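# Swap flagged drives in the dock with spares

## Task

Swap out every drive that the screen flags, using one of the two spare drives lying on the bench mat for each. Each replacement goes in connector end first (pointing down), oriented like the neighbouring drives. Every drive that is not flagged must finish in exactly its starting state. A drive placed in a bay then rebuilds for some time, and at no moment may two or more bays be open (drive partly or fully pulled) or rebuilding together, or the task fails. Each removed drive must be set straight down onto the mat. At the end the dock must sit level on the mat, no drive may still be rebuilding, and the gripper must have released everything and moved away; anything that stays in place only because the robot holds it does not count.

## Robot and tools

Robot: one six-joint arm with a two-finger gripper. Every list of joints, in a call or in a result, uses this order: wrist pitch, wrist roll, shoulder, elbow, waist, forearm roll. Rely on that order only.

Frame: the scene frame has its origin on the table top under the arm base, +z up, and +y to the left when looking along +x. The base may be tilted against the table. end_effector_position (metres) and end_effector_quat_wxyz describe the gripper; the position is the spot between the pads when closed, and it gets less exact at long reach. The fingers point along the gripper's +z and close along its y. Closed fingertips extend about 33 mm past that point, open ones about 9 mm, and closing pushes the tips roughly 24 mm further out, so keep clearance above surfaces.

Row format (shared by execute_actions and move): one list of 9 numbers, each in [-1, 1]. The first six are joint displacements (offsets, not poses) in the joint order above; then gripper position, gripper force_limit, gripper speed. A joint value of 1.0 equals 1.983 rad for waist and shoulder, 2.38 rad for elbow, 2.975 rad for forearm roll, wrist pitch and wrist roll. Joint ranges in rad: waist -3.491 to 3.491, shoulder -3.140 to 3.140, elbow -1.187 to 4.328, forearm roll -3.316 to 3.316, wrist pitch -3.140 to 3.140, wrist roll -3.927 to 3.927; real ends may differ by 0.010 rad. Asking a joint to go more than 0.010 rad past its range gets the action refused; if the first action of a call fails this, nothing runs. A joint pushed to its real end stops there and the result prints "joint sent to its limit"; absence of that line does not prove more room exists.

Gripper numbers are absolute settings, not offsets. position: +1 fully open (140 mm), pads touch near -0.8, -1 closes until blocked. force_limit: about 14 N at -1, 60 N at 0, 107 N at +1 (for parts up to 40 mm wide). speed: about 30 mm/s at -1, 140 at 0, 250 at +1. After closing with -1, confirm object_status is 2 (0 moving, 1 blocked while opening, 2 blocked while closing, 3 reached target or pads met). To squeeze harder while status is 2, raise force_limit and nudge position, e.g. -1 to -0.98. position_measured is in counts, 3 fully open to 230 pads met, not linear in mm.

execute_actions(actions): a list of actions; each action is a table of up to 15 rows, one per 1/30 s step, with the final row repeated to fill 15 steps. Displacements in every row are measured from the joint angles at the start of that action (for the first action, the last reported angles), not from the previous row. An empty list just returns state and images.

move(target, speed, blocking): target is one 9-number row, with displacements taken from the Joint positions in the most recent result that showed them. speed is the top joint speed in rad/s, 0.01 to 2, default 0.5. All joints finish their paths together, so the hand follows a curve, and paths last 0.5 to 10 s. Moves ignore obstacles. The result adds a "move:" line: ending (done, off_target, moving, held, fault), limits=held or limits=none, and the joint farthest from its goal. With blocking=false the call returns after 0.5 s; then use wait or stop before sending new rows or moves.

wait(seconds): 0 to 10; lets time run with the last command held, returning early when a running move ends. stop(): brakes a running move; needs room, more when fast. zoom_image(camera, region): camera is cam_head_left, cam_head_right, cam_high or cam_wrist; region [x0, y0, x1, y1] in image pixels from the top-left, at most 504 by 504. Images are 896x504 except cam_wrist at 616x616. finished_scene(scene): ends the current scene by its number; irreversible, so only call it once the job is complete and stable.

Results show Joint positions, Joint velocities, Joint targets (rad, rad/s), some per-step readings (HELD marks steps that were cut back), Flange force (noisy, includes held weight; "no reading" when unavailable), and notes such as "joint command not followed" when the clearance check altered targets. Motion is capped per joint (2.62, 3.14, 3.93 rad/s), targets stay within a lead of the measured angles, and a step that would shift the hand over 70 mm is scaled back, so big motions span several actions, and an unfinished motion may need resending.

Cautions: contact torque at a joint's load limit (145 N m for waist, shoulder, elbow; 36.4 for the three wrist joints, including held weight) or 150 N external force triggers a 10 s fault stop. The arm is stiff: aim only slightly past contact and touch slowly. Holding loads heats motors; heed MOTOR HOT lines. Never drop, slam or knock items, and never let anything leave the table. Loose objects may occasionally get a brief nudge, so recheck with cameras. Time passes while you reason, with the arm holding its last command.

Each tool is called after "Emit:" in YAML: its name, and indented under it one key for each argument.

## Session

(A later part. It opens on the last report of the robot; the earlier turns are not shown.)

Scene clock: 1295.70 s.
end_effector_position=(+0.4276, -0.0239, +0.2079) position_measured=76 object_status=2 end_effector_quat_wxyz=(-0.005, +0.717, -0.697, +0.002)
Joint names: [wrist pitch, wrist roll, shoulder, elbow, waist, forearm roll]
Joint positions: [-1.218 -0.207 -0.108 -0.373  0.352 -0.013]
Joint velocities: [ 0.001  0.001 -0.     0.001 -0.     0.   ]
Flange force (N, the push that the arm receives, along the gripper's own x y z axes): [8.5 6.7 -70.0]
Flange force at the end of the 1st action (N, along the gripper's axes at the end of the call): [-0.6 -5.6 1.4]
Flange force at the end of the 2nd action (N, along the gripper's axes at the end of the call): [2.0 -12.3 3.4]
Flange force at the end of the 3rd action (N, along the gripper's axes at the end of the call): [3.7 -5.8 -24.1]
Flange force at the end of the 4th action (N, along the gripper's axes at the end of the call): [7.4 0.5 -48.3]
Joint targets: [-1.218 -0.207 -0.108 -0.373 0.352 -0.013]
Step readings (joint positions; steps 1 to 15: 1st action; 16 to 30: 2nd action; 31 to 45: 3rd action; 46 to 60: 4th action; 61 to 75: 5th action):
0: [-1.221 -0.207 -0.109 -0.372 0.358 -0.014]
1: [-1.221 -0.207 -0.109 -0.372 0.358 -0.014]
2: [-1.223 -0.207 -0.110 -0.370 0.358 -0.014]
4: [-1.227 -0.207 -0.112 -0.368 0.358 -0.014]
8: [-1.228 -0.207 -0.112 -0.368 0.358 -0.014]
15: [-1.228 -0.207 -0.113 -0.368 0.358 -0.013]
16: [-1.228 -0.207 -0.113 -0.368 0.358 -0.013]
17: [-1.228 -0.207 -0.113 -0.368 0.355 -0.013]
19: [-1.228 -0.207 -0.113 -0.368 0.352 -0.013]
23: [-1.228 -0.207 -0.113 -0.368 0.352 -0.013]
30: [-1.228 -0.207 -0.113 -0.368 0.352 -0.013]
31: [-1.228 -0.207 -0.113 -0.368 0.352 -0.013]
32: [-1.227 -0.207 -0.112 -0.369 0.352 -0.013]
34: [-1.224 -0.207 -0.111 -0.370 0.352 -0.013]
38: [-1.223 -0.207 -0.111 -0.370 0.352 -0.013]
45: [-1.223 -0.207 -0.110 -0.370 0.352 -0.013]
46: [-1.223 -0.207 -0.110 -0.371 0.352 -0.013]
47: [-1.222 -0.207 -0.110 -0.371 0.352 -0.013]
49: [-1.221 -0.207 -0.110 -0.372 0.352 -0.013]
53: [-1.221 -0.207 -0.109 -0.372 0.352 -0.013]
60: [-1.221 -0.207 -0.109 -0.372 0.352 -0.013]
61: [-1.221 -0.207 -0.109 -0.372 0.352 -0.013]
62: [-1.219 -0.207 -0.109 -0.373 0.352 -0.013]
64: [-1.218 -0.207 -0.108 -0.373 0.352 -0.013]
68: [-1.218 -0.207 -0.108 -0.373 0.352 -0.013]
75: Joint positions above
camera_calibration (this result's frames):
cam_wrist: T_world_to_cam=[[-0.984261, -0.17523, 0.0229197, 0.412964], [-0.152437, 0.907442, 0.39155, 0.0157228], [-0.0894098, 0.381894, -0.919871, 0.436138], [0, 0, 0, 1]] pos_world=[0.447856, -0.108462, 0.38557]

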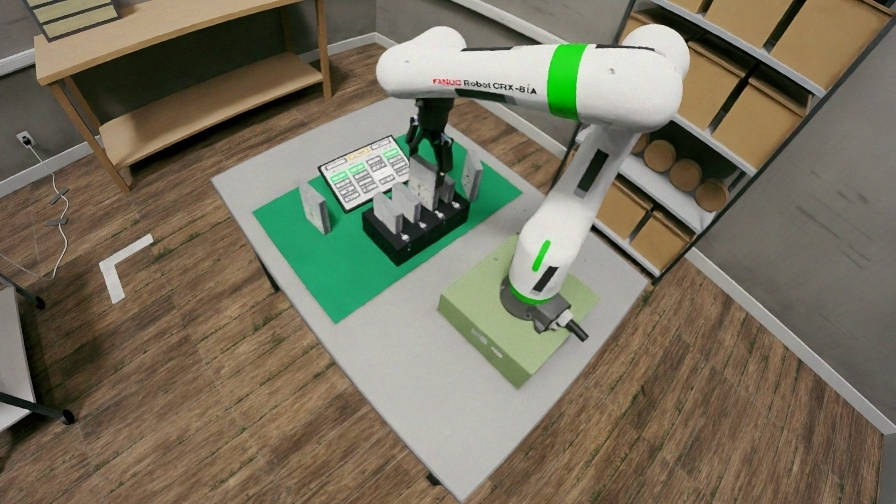

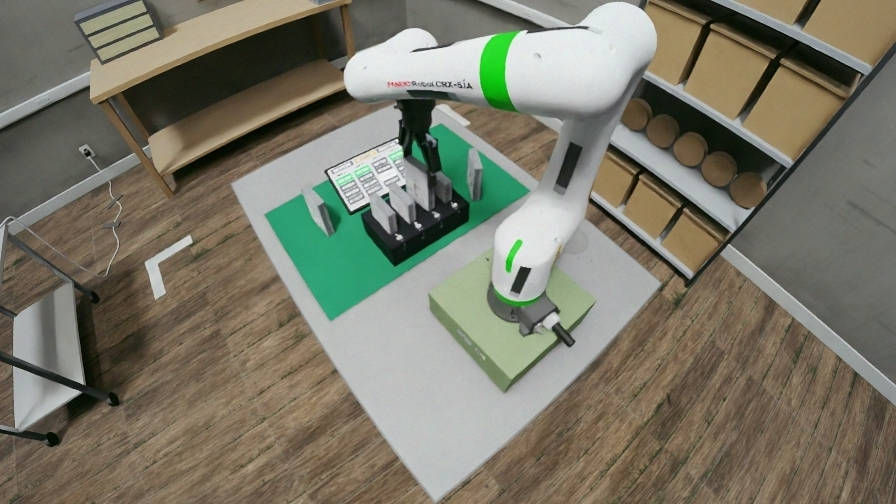

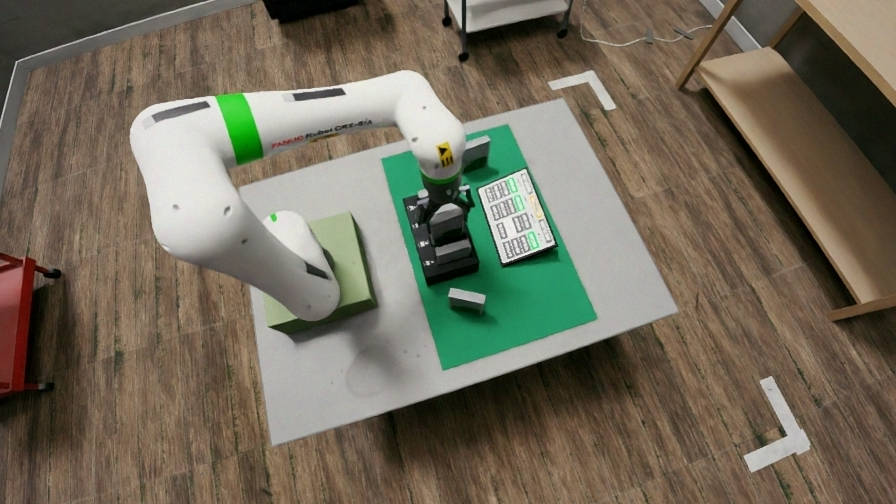

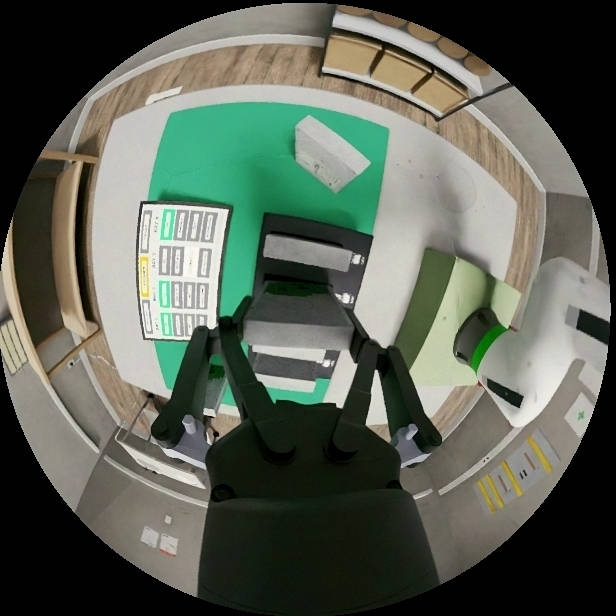

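Emit:
execute_actions:
  actions:
    - [[-0.003,0,-0.002,0.0022,0,0,-1,0.3,0]]
    - [[-0.003,-0.004,-0.0033,0.0012,-0.002,0,-1,0.3,0]]
    - [[-0.0012,-0.004,-0.0022,0,-0.002,0,-1,0.3,0]]
    - [[-0.0004,-0.004,-0.0016,-0.0006,-0.002,0,-1,0.3,0]]
    - [[0.0004,-0.004,-0.001,-0.0012,-0.002,0,-1,0.3,0]]

Emit:
zoom_image:
  camera: "cam_high"
  region: [420,215,480,275]

Emit:
zoom_image:
  camera: "cam_head_left"
  region: [405,175,455,225]

Scene clock: 1304.63 s.
end_effector_position=(+0.4232, -0.0313, +0.2175) position_measured=76 object_status=2 end_effector_quat_wxyz=(-0.006, +0.695, -0.719, +0.003)
Joint names: [wrist pitch, wrist roll, shoulder, elbow, waist, forearm roll]
Joint positions: [-1.24  -0.255 -0.128 -0.37   0.336 -0.013]
Joint velocities: [-0.001  0.001 -0.    -0.     0.     0.002]
Flange force (N, the push that the arm receives, along the gripper's own x y z axes): [0.3 -7.7 4.6]
Flange force at the end of the 1st action (N, along the gripper's axes at the end of the call): [-2.2 -7.2 0.7]
Flange force at the end of the 2nd action (N, along the gripper's axes at the end of the call): [-0.3 -7.4 5.3]
Flange force at the end of the 3rd action (N, along the gripper's axes at the end of the call): [0.9 -7.1 3.9]
Flange force at the end of the 4th action (N, along the gripper's axes at the end of the call): [-0.4 -7.9 5.8]
Joint targets: [-1.240 -0.255 -0.128 -0.370 0.336 -0.013]
Step readings (joint positions; steps 1 to 15: 1st action; 16 to 30: 2nd action; 31 to 45: 3rd action; 46 to 60: 4th action; 61 to 75: 5th action):
0: [-1.218 -0.207 -0.108 -0.373 0.352 -0.013]
1: [-1.218 -0.207 -0.108 -0.373 0.352 -0.013]
2: [-1.220 -0.207 -0.109 -0.372 0.352 -0.013]
4: [-1.226 -0.207 -0.111 -0.369 0.352 -0.014]
8: [-1.227 -0.207 -0.112 -0.368 0.352 -0.014]
15: [-1.227 -0.207 -0.112 -0.368 0.352 -0.013]
16: [-1.227 -0.207 -0.112 -0.368 0.352 -0.013]
17: [-1.230 -0.211 -0.114 -0.367 0.351 -0.013]
19: [-1.236 -0.219 -0.119 -0.365 0.348 -0.013]
23: [-1.236 -0.219 -0.119 -0.365 0.348 -0.013]
30: [-1.236 -0.219 -0.119 -0.365 0.348 -0.013]
31: [-1.236 -0.219 -0.119 -0.365 0.348 -0.013]
32: [-1.237 -0.223 -0.120 -0.365 0.346 -0.013]
34: [-1.240 -0.230 -0.123 -0.365 0.344 -0.013]
38: [-1.240 -0.231 -0.123 -0.365 0.344 -0.013]
45: [-1.240 -0.231 -0.123 -0.365 0.344 -0.013]
46: [-1.240 -0.231 -0.123 -0.365 0.344 -0.013]
47: [-1.240 -0.234 -0.124 -0.365 0.343 -0.013]
49: [-1.241 -0.242 -0.126 -0.367 0.340 -0.013]
53: [-1.241 -0.243 -0.126 -0.367 0.340 -0.013]
60: [-1.241 -0.243 -0.126 -0.367 0.340 -0.013]
61: [-1.241 -0.243 -0.126 -0.367 0.340 -0.013]
62: [-1.241 -0.246 -0.127 -0.368 0.339 -0.013]
64: [-1.241 -0.254 -0.128 -0.370 0.336 -0.013]
68: [-1.240 -0.255 -0.128 -0.370 0.336 -0.013]
75: Joint positions above
camera_calibration (this result's frames):
cam_wrist: T_world_to_cam=[[-0.993416, -0.11273, 0.0203907, 0.413488], [-0.0958269, 0.915247, 0.391331, -0.00568189], [-0.0627771, 0.3868, -0.920024, 0.436286], [0, 0, 0, 1]] pos_world=[0.43761, -0.116943, 0.395186]

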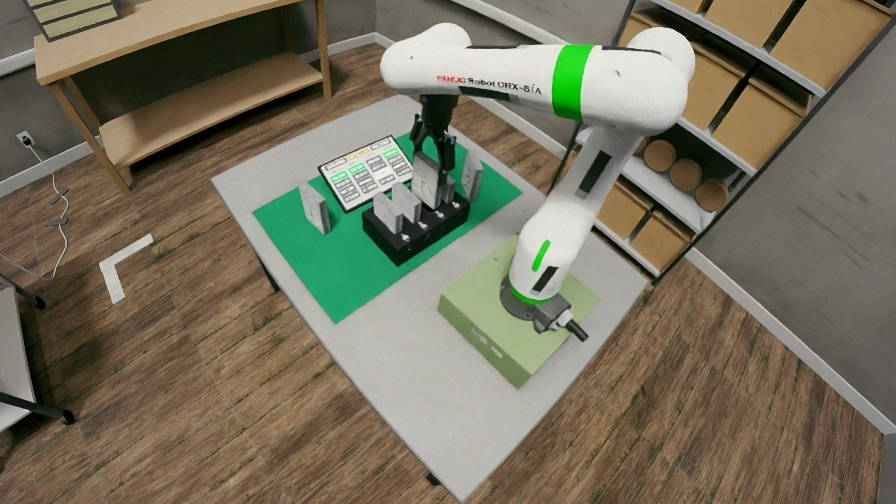

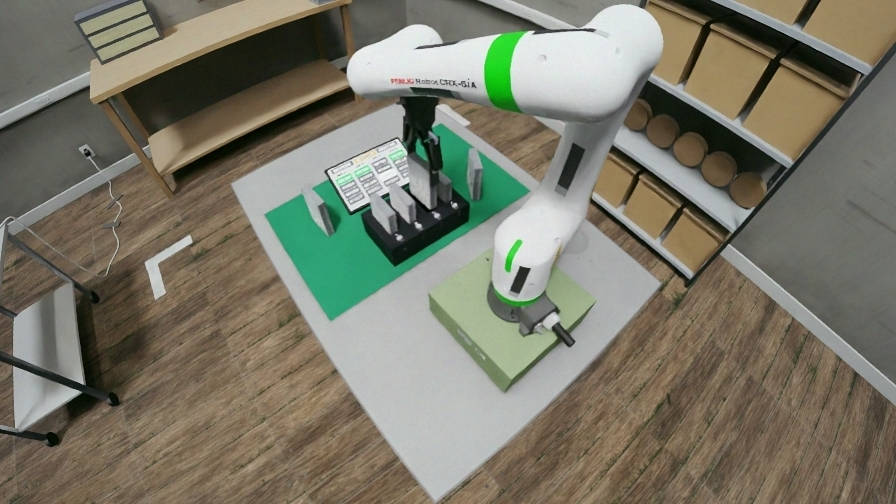

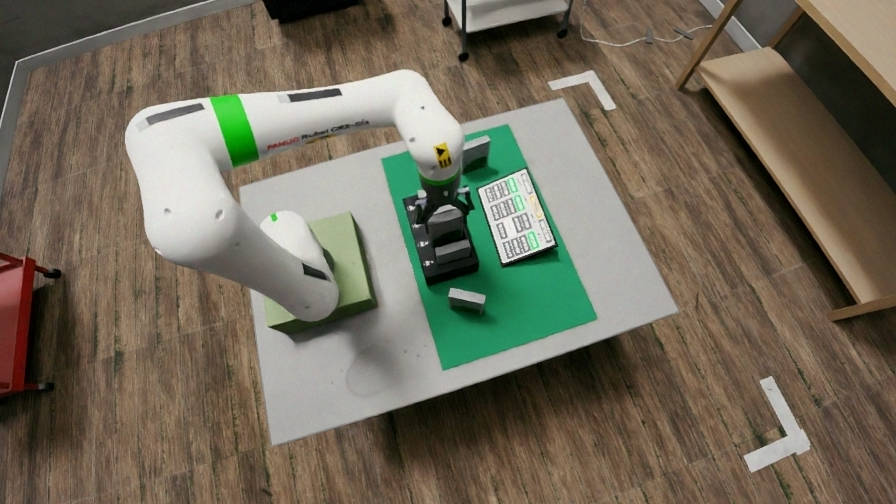

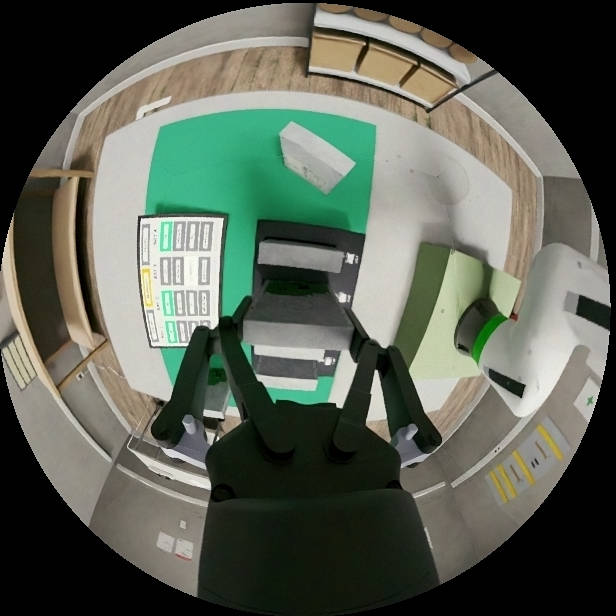

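Region (420, 215, 480, 275) of cam_high's 896x504 image, scaled by 8.400, with more detail than that image has.

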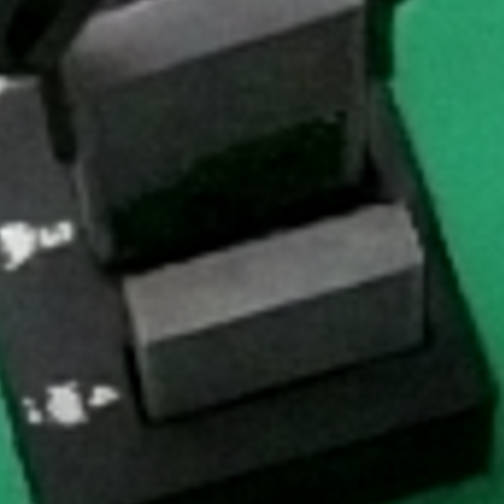

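Region (405, 175, 455, 225) of cam_head_left's 896x504 image, scaled by 10.080, with more detail than that image has.

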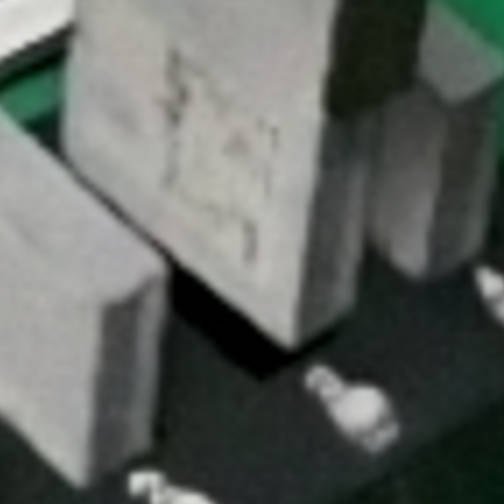

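Emit:
move:
  target: [0,-0.0047,0.003,0.0025,0.007,0,-1,0.3,0]
  speed: 0.03

Emit:
zoom_image:
  camera: "cam_high"
  region: [420,215,480,275]

Emit:
zoom_image:
  camera: "cam_head_left"
  region: [405,175,455,225]

Scene clock: 1320.73 s.
end_effector_position=(+0.4260, -0.0250, +0.2174) position_measured=76 object_status=2 end_effector_quat_wxyz=(-0.006, +0.695, -0.719, +0.002)
Joint names: [wrist pitch, wrist roll, shoulder, elbow, waist, forearm roll]
Joint positions: [-1.24  -0.268 -0.122 -0.364  0.35  -0.013]
Joint velocities: [0.    0.002 0.    0.002 0.    0.001]
Flange force (N, the push that the arm receives, along the gripper's own x y z axes): [-1.0 -12.4 5.2]
Joint targets: [-1.240 -0.268 -0.122 -0.364 0.350 -0.013]
move: done; limits=none; farthest joint: the waist, 0.000 radians from its target (0.014 radians at the start)
camera_calibration (this result's frames):
cam_wrist: T_world_to_cam=[[-0.993424, -0.11261, 0.0206866, 0.416935], [-0.0955255, 0.914798, 0.392452, -0.01156], [-0.0631182, 0.387895, -0.91954, 0.434009], [0, 0, 0, 1]] pos_world=[0.440483, -0.110824, 0.395]

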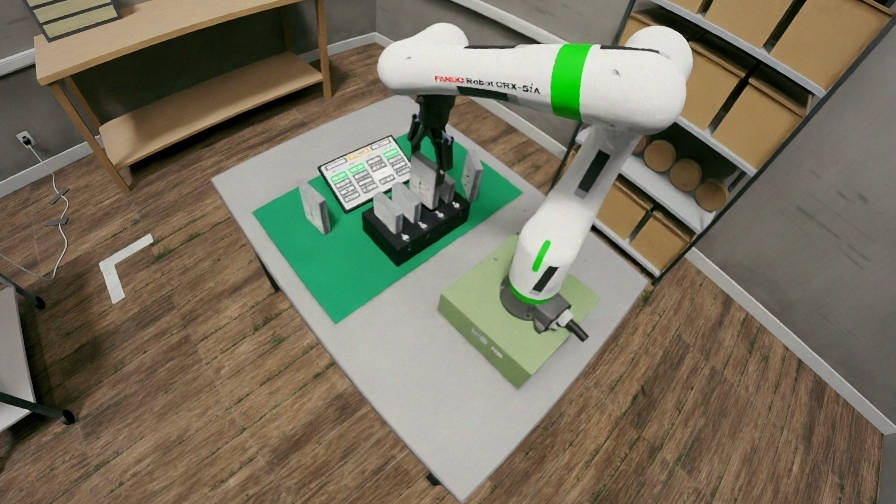

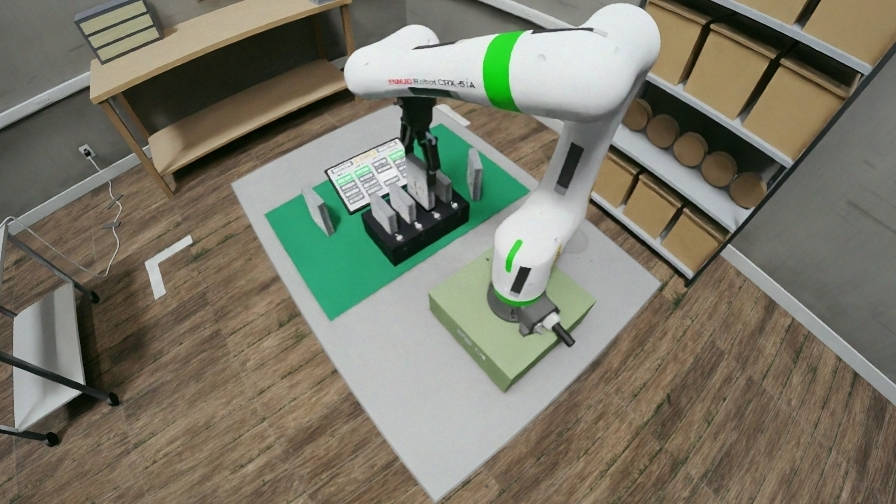

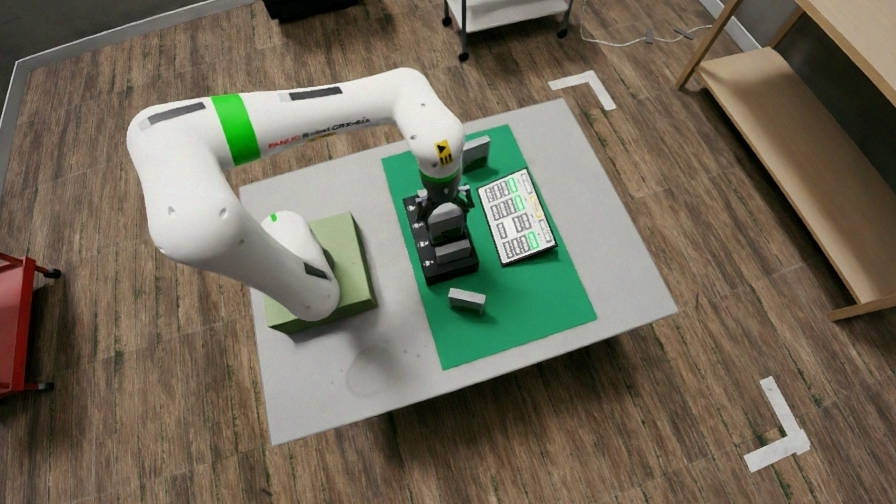

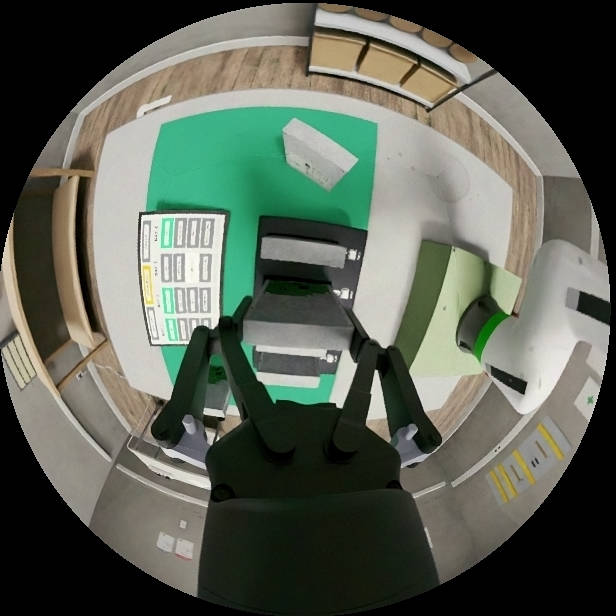

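Region (420, 215, 480, 275) of cam_high's 896x504 image, scaled by 8.400, with more detail than that image has.

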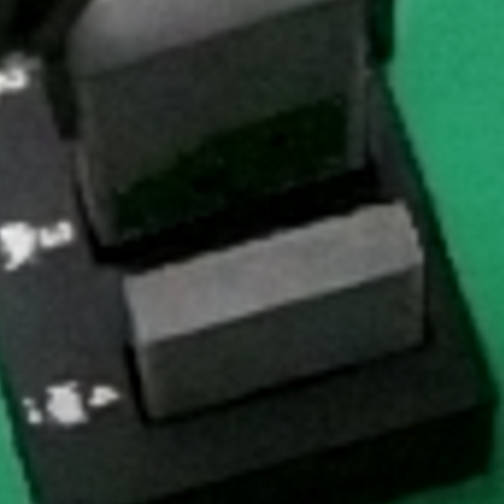

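Region (405, 175, 455, 225) of cam_head_left's 896x504 image, scaled by 10.080, with more detail than that image has.

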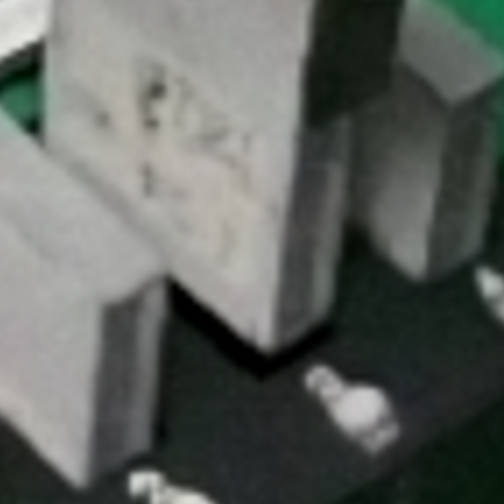

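Emit:
execute_actions:
  actions:
    - [[0.002,0,0.0014,-0.0015,0,0,-1,0.3,0],[0.004,0,0.0028,-0.003,0,0,-1,0.3,0]]
    - [[0.0016,0,0.0011,-0.0012,0,0,-1,0.3,0]]
    - [[0.0008,0,0.00055,-0.0006,0,0,-1,0.3,0]]
    - [[0.0008,0,0.00055,-0.0006,0,0,-1,0.3,0]]

Emit:
zoom_image:
  camera: "cam_high"
  region: [420,215,480,275]

Emit:
zoom_image:
  camera: "cam_head_left"
  region: [405,175,455,225]

Scene clock: 1328.10 s.
end_effector_position=(+0.4264, -0.0250, +0.2083) position_measured=76 object_status=2 end_effector_quat_wxyz=(-0.005, +0.695, -0.719, +0.002)
Joint names: [wrist pitch, wrist roll, shoulder, elbow, waist, forearm roll]
Joint positions: [-1.218 -0.268 -0.112 -0.376  0.35  -0.013]
Joint velocities: [ 0.001 -0.    -0.    -0.    -0.    -0.001]
Flange force (N, the push that the arm receives, along the gripper's own x y z axes): [2.9 -5.9 0.0]
Flange force at the end of the 1st action (N, along the gripper's axes at the end of the call): [1.6 -8.2 4.8]
Flange force at the end of the 2nd action (N, along the gripper's axes at the end of the call): [1.4 -7.7 5.2]
Flange force at the end of the 3rd action (N, along the gripper's axes at the end of the call): [2.6 -7.6 4.4]
Joint targets: [-1.218 -0.268 -0.112 -0.376 0.350 -0.013]
Step readings (joint positions; steps 1 to 15: 1st action; 16 to 30: 2nd action; 31 to 45: 3rd action; 46 to 60: 4th action):
0: [-1.240 -0.268 -0.122 -0.364 0.350 -0.013]
1: [-1.240 -0.268 -0.122 -0.364 0.350 -0.013]
2: [-1.238 -0.268 -0.121 -0.365 0.350 -0.013]
4: [-1.229 -0.268 -0.117 -0.371 0.350 -0.013]
8: [-1.228 -0.268 -0.117 -0.371 0.350 -0.013]
15: [-1.228 -0.268 -0.117 -0.371 0.350 -0.013]
16: [-1.228 -0.268 -0.117 -0.371 0.350 -0.013]
17: [-1.225 -0.268 -0.116 -0.372 0.350 -0.013]
19: [-1.223 -0.268 -0.115 -0.374 0.350 -0.013]
23: [-1.223 -0.268 -0.115 -0.374 0.350 -0.013]
30: [-1.223 -0.268 -0.115 -0.374 0.350 -0.013]
31: [-1.223 -0.268 -0.115 -0.374 0.350 -0.013]
32: [-1.222 -0.268 -0.114 -0.374 0.350 -0.013]
34: [-1.221 -0.268 -0.114 -0.375 0.350 -0.013]
38: [-1.221 -0.268 -0.114 -0.375 0.350 -0.013]
45: [-1.221 -0.268 -0.114 -0.375 0.350 -0.013]
46: [-1.221 -0.268 -0.114 -0.375 0.350 -0.013]
47: [-1.219 -0.268 -0.113 -0.376 0.350 -0.013]
49: [-1.218 -0.268 -0.113 -0.376 0.350 -0.013]
53: [-1.218 -0.268 -0.112 -0.376 0.350 -0.013]
60: Joint positions above
camera_calibration (this result's frames):
cam_wrist: T_world_to_cam=[[-0.993424, -0.112338, 0.0221094, 0.417221], [-0.094742, 0.915002, 0.392167, -0.00817508], [-0.0642854, 0.387494, -0.919628, 0.426162], [0, 0, 0, 1]] pos_world=[0.441099, -0.110785, 0.385892]

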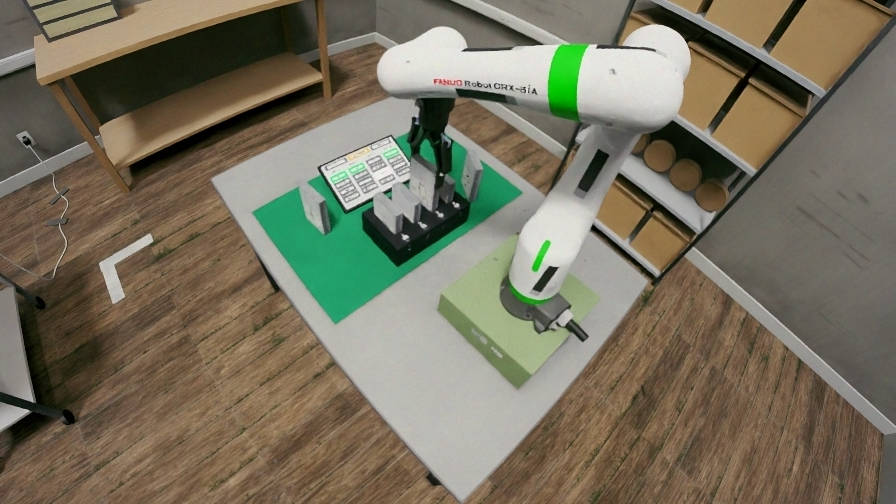

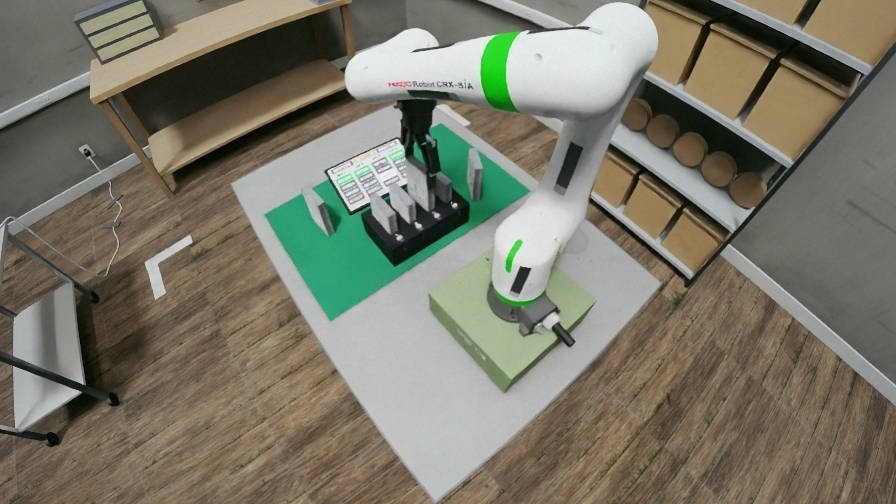

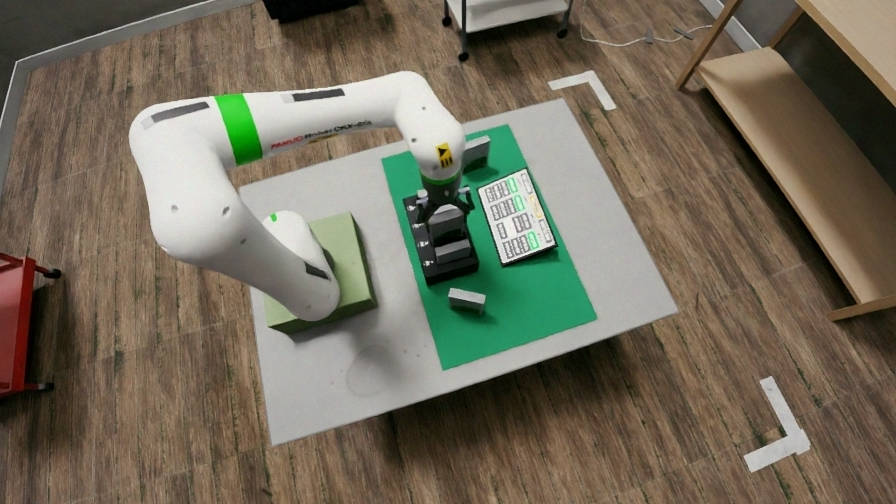

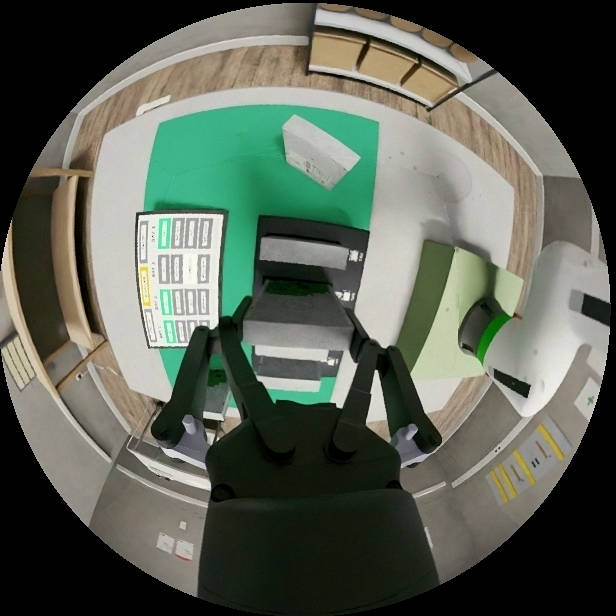

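Region (420, 215, 480, 275) of cam_high's 896x504 image, scaled by 8.400, with more detail than that image has.

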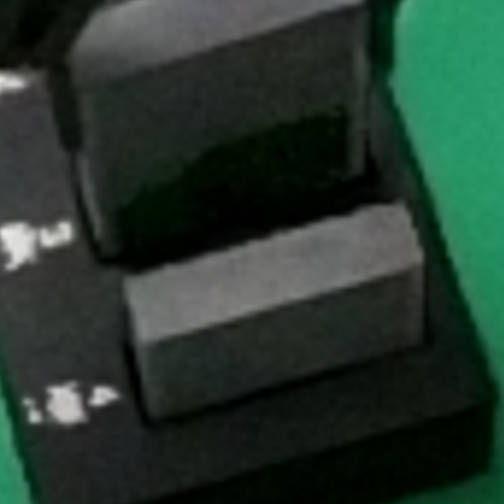

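Region (405, 175, 455, 225) of cam_head_left's 896x504 image, scaled by 10.080, with more detail than that image has.

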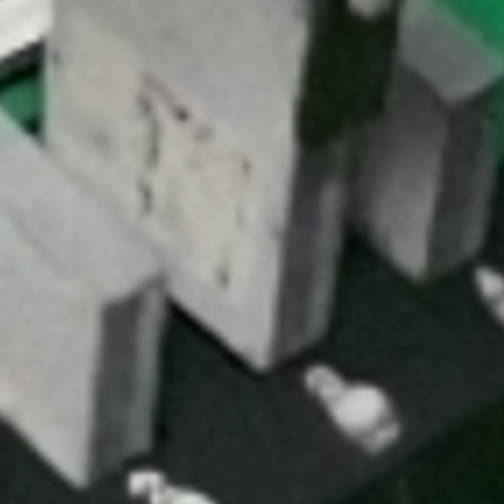

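Nearly no force so far; continuing in small steps.

Emit:
execute_actions:
  actions:
    - [[0.0008,0,0.00055,-0.0006,0,0,-1,0.3,0]]
    - [[0.0008,0,0.00055,-0.0006,0,0,-1,0.3,0]]
    - [[0.0008,0,0.00055,-0.0006,0,0,-1,0.3,0]]

Scene clock: 1331.90 s.
end_effector_position=(+0.4265, -0.0250, +0.2052) position_measured=76 object_status=2 end_effector_quat_wxyz=(-0.005, +0.694, -0.719, +0.002)
Joint names: [wrist pitch, wrist roll, shoulder, elbow, waist, forearm roll]
Joint positions: [-1.211 -0.269 -0.109 -0.381  0.35  -0.013]
Joint velocities: [-0.     0.     0.     0.    -0.     0.001]
Flange force (N, the push that the arm receives, along the gripper's own x y z axes): [6.0 -11.3 -0.9]
Flange force at the end of the 1st action (N, along the gripper's axes at the end of the call): [6.1 -10.7 -6.9]
Flange force at the end of the 2nd action (N, along the gripper's axes at the end of the call): [2.5 -6.3 4.9]
Joint targets: [-1.211 -0.269 -0.109 -0.381 0.350 -0.013]
Step readings (joint positions; steps 1 to 15: 1st action; 16 to 30: 2nd action; 31 to 45: 3rd action):
0: [-1.218 -0.268 -0.112 -0.376 0.350 -0.013]
1: [-1.218 -0.268 -0.112 -0.376 0.350 -0.013]
2: [-1.217 -0.268 -0.112 -0.377 0.350 -0.013]
4: [-1.216 -0.268 -0.111 -0.378 0.350 -0.013]
8: [-1.216 -0.268 -0.111 -0.378 0.350 -0.013]
15: [-1.216 -0.268 -0.111 -0.378 0.350 -0.013]
16: [-1.216 -0.268 -0.111 -0.378 0.350 -0.013]
17: [-1.214 -0.268 -0.111 -0.379 0.350 -0.013]
19: [-1.214 -0.269 -0.110 -0.379 0.350 -0.013]
23: [-1.214 -0.269 -0.110 -0.379 0.350 -0.013]
30: [-1.214 -0.269 -0.110 -0.379 0.350 -0.013]
31: [-1.214 -0.269 -0.110 -0.379 0.350 -0.013]
32: [-1.212 -0.269 -0.110 -0.380 0.350 -0.013]
34: [-1.211 -0.269 -0.109 -0.381 0.350 -0.013]
38: [-1.211 -0.269 -0.109 -0.381 0.350 -0.013]
45: Joint positions above
camera_calibration (this result's frames):
cam_wrist: T_world_to_cam=[[-0.993425, -0.112236, 0.0225985, 0.417279], [-0.0944664, 0.915081, 0.39205, -0.00702993], [-0.0646816, 0.387337, -0.919666, 0.423541], [0, 0, 0, 1]] pos_world=[0.441267, -0.110787, 0.382843]

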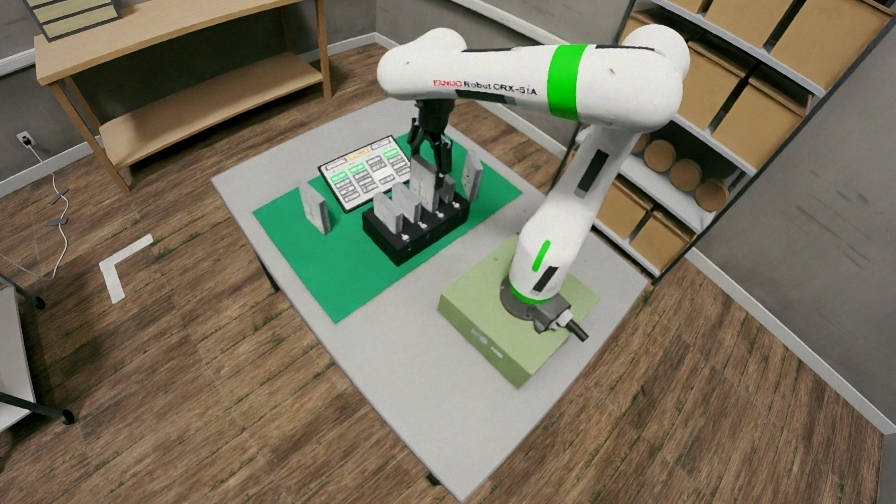

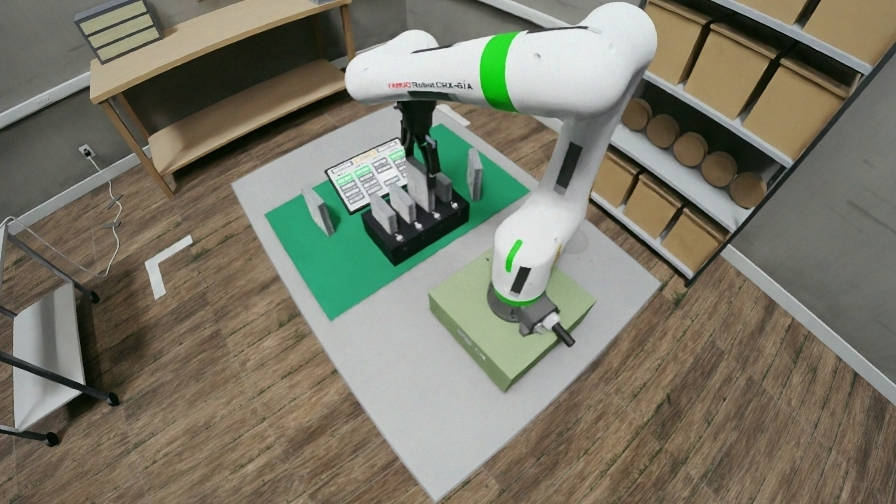

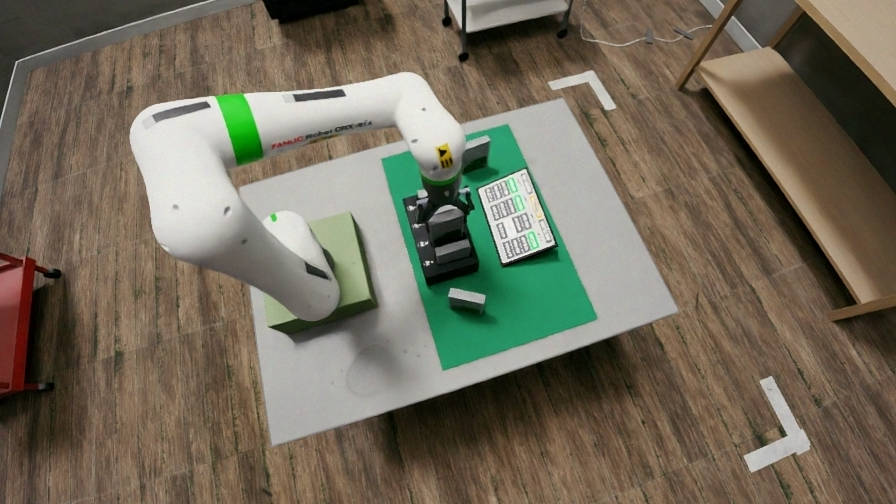

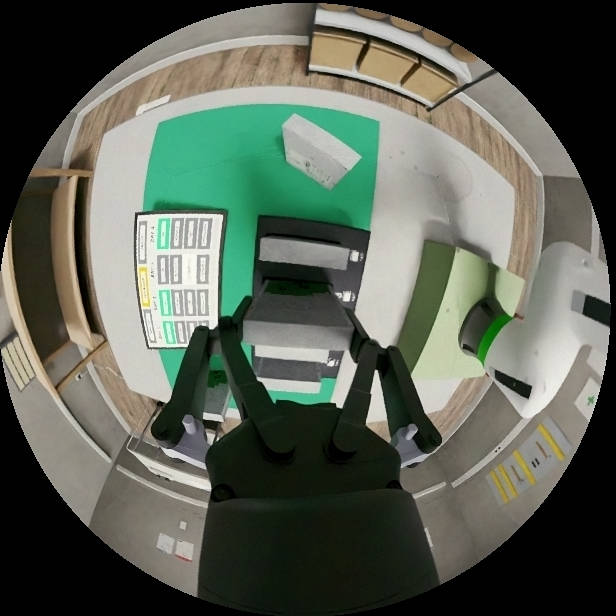

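Emit:
move:
  target: [0.0168,0,0.0114,-0.0120,0,0,-1,0.3,0]
  speed: 0.02

Scene clock: 1338.20 s.
end_effector_position=(+0.4272, -0.0251, +0.1850) position_measured=76 object_status=2 end_effector_quat_wxyz=(-0.004, +0.694, -0.720, +0.001)
Joint names: [wrist pitch, wrist roll, shoulder, elbow, waist, forearm roll]
Joint positions: [-1.161 -0.269 -0.086 -0.409  0.35  -0.013]
Joint velocities: [ 0.001  0.    -0.     0.001 -0.    -0.002]
Flange force (N, the push that the arm receives, along the gripper's own x y z axes): [1.8 -8.2 -14.1]
Joint targets: [-1.161 -0.269 -0.086 -0.409 0.350 -0.013]
move: done; limits=none; farthest joint: the waist, 0.000 radians from its target (0.000 radians at the start)
camera_calibration (this result's frames):
cam_wrist: T_world_to_cam=[[-0.99347, -0.111594, 0.0237472, 0.418296], [-0.0934552, 0.915341, 0.391684, 0.00073087], [-0.0654462, 0.386907, -0.919793, 0.405345], [0, 0, 0, 1]] pos_world=[0.442161, -0.11082, 0.362614]

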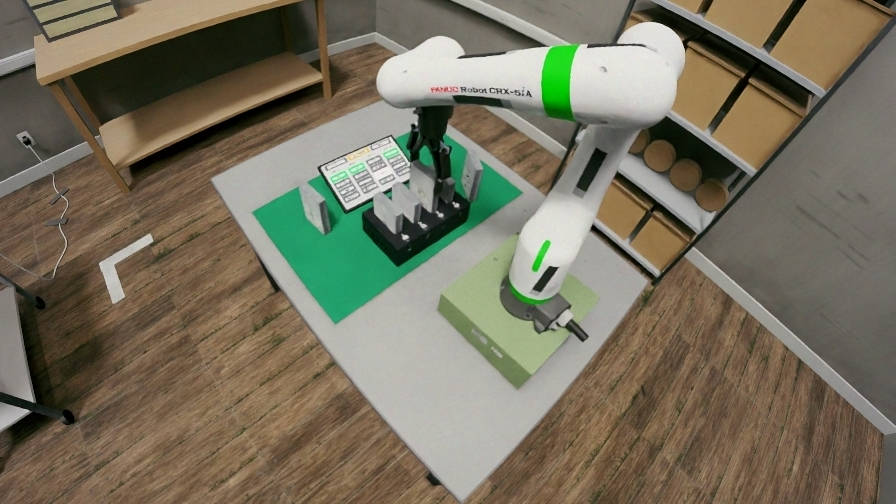

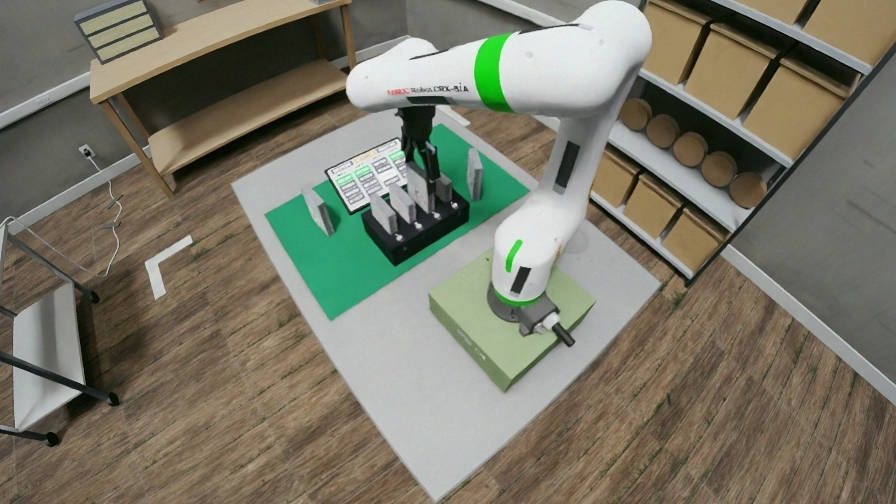

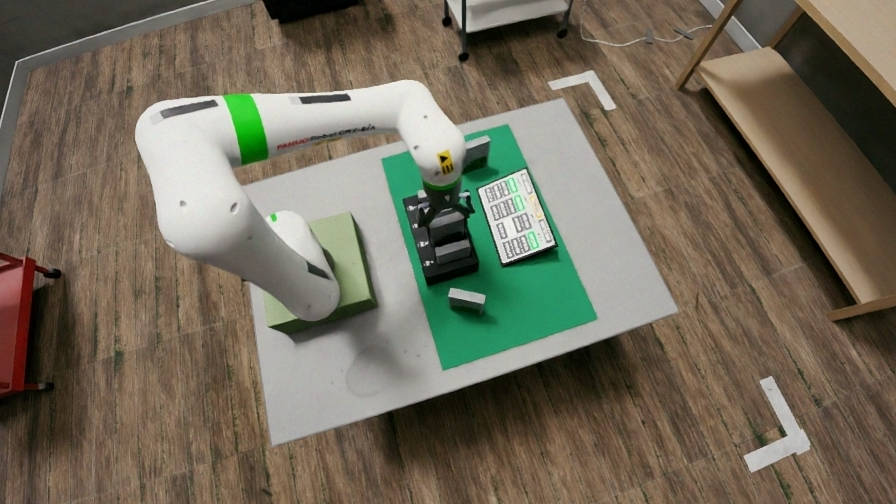

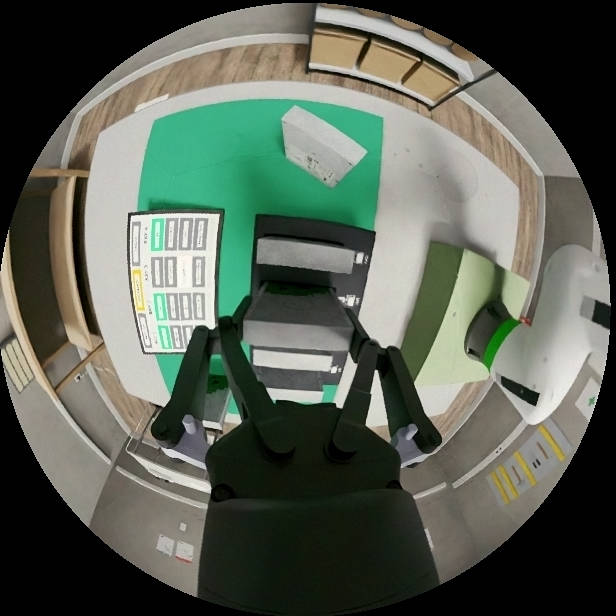

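Emit:
move:
  target: [0.0126,0,0.0080,-0.0094,0,0,-1,0.3,0]
  speed: 0.02

Scene clock: 1342.67 s.
end_effector_position=(+0.4268, -0.0255, +0.1700) position_measured=76 object_status=2 end_effector_quat_wxyz=(-0.004, +0.694, -0.720, +0.001)
Joint names: [wrist pitch, wrist roll, shoulder, elbow, waist, forearm roll]
Joint positions: [-1.124 -0.269 -0.071 -0.432  0.35  -0.013]
Joint velocities: [-0.    -0.002 -0.     0.001  0.     0.   ]
Flange force (N, the push that the arm receives, along the gripper's own x y z axes): [-0.1 -12.5 -19.4]
Joint targets: [-1.124 -0.269 -0.071 -0.432 0.350 -0.013]
move: done; limits=none; farthest joint: the waist, 0.000 radians from its target (0.000 radians at the start)
camera_calibration (this result's frames):
cam_wrist: T_world_to_cam=[[-0.993504, -0.111131, 0.0244686, 0.418067], [-0.0927692, 0.91553, 0.391407, 0.00662664], [-0.0658992, 0.386595, -0.919892, 0.391866], [0, 0, 0, 1]] pos_world=[0.441789, -0.1111, 0.347651]

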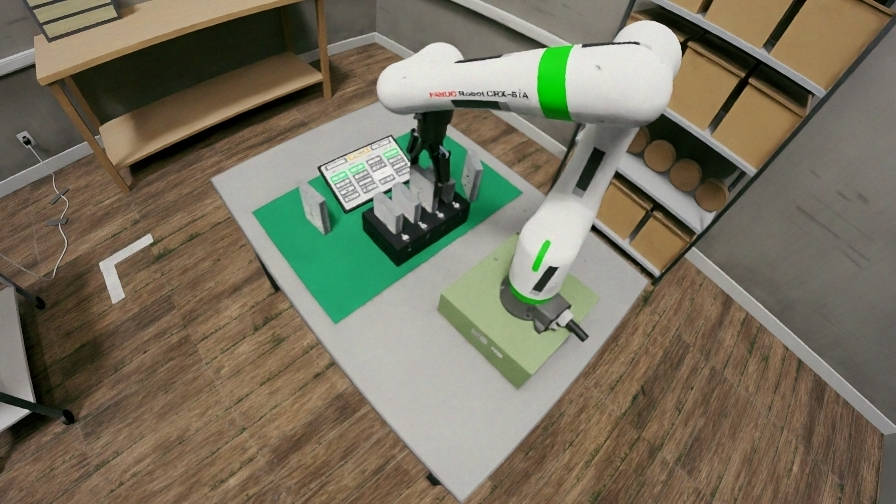

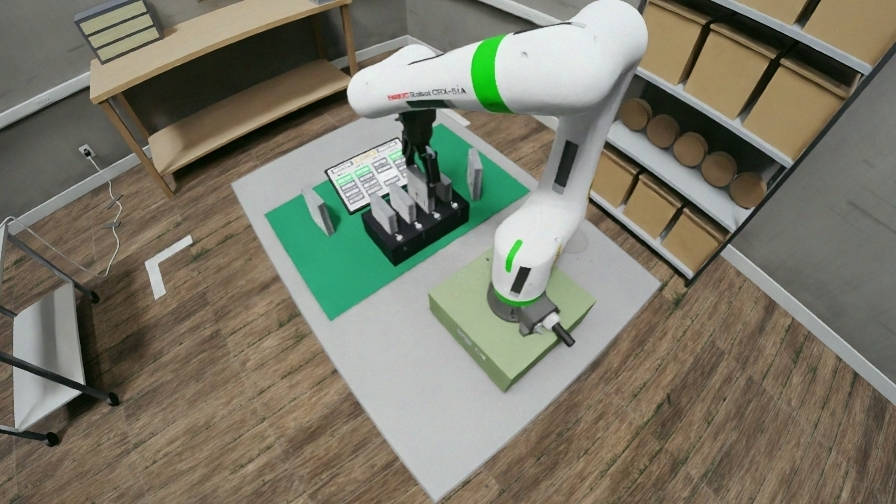

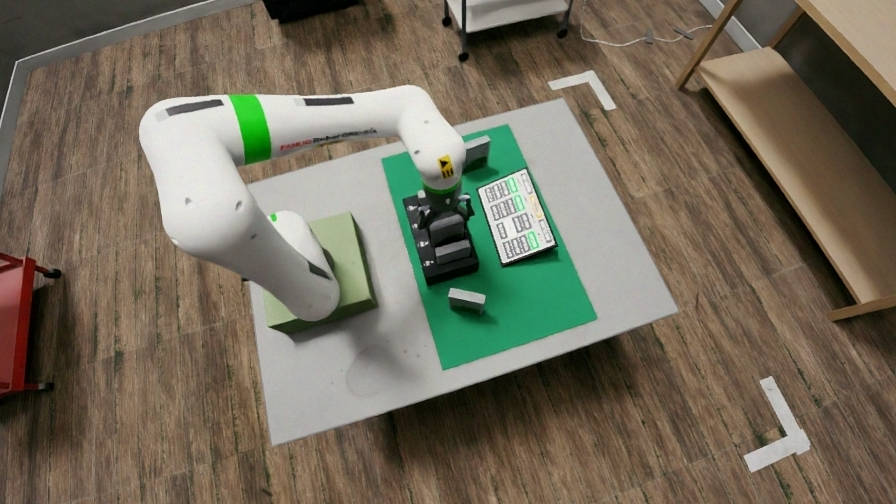

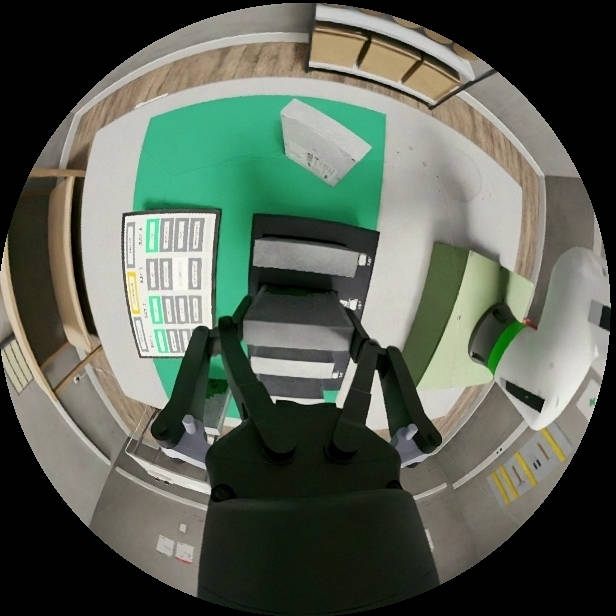

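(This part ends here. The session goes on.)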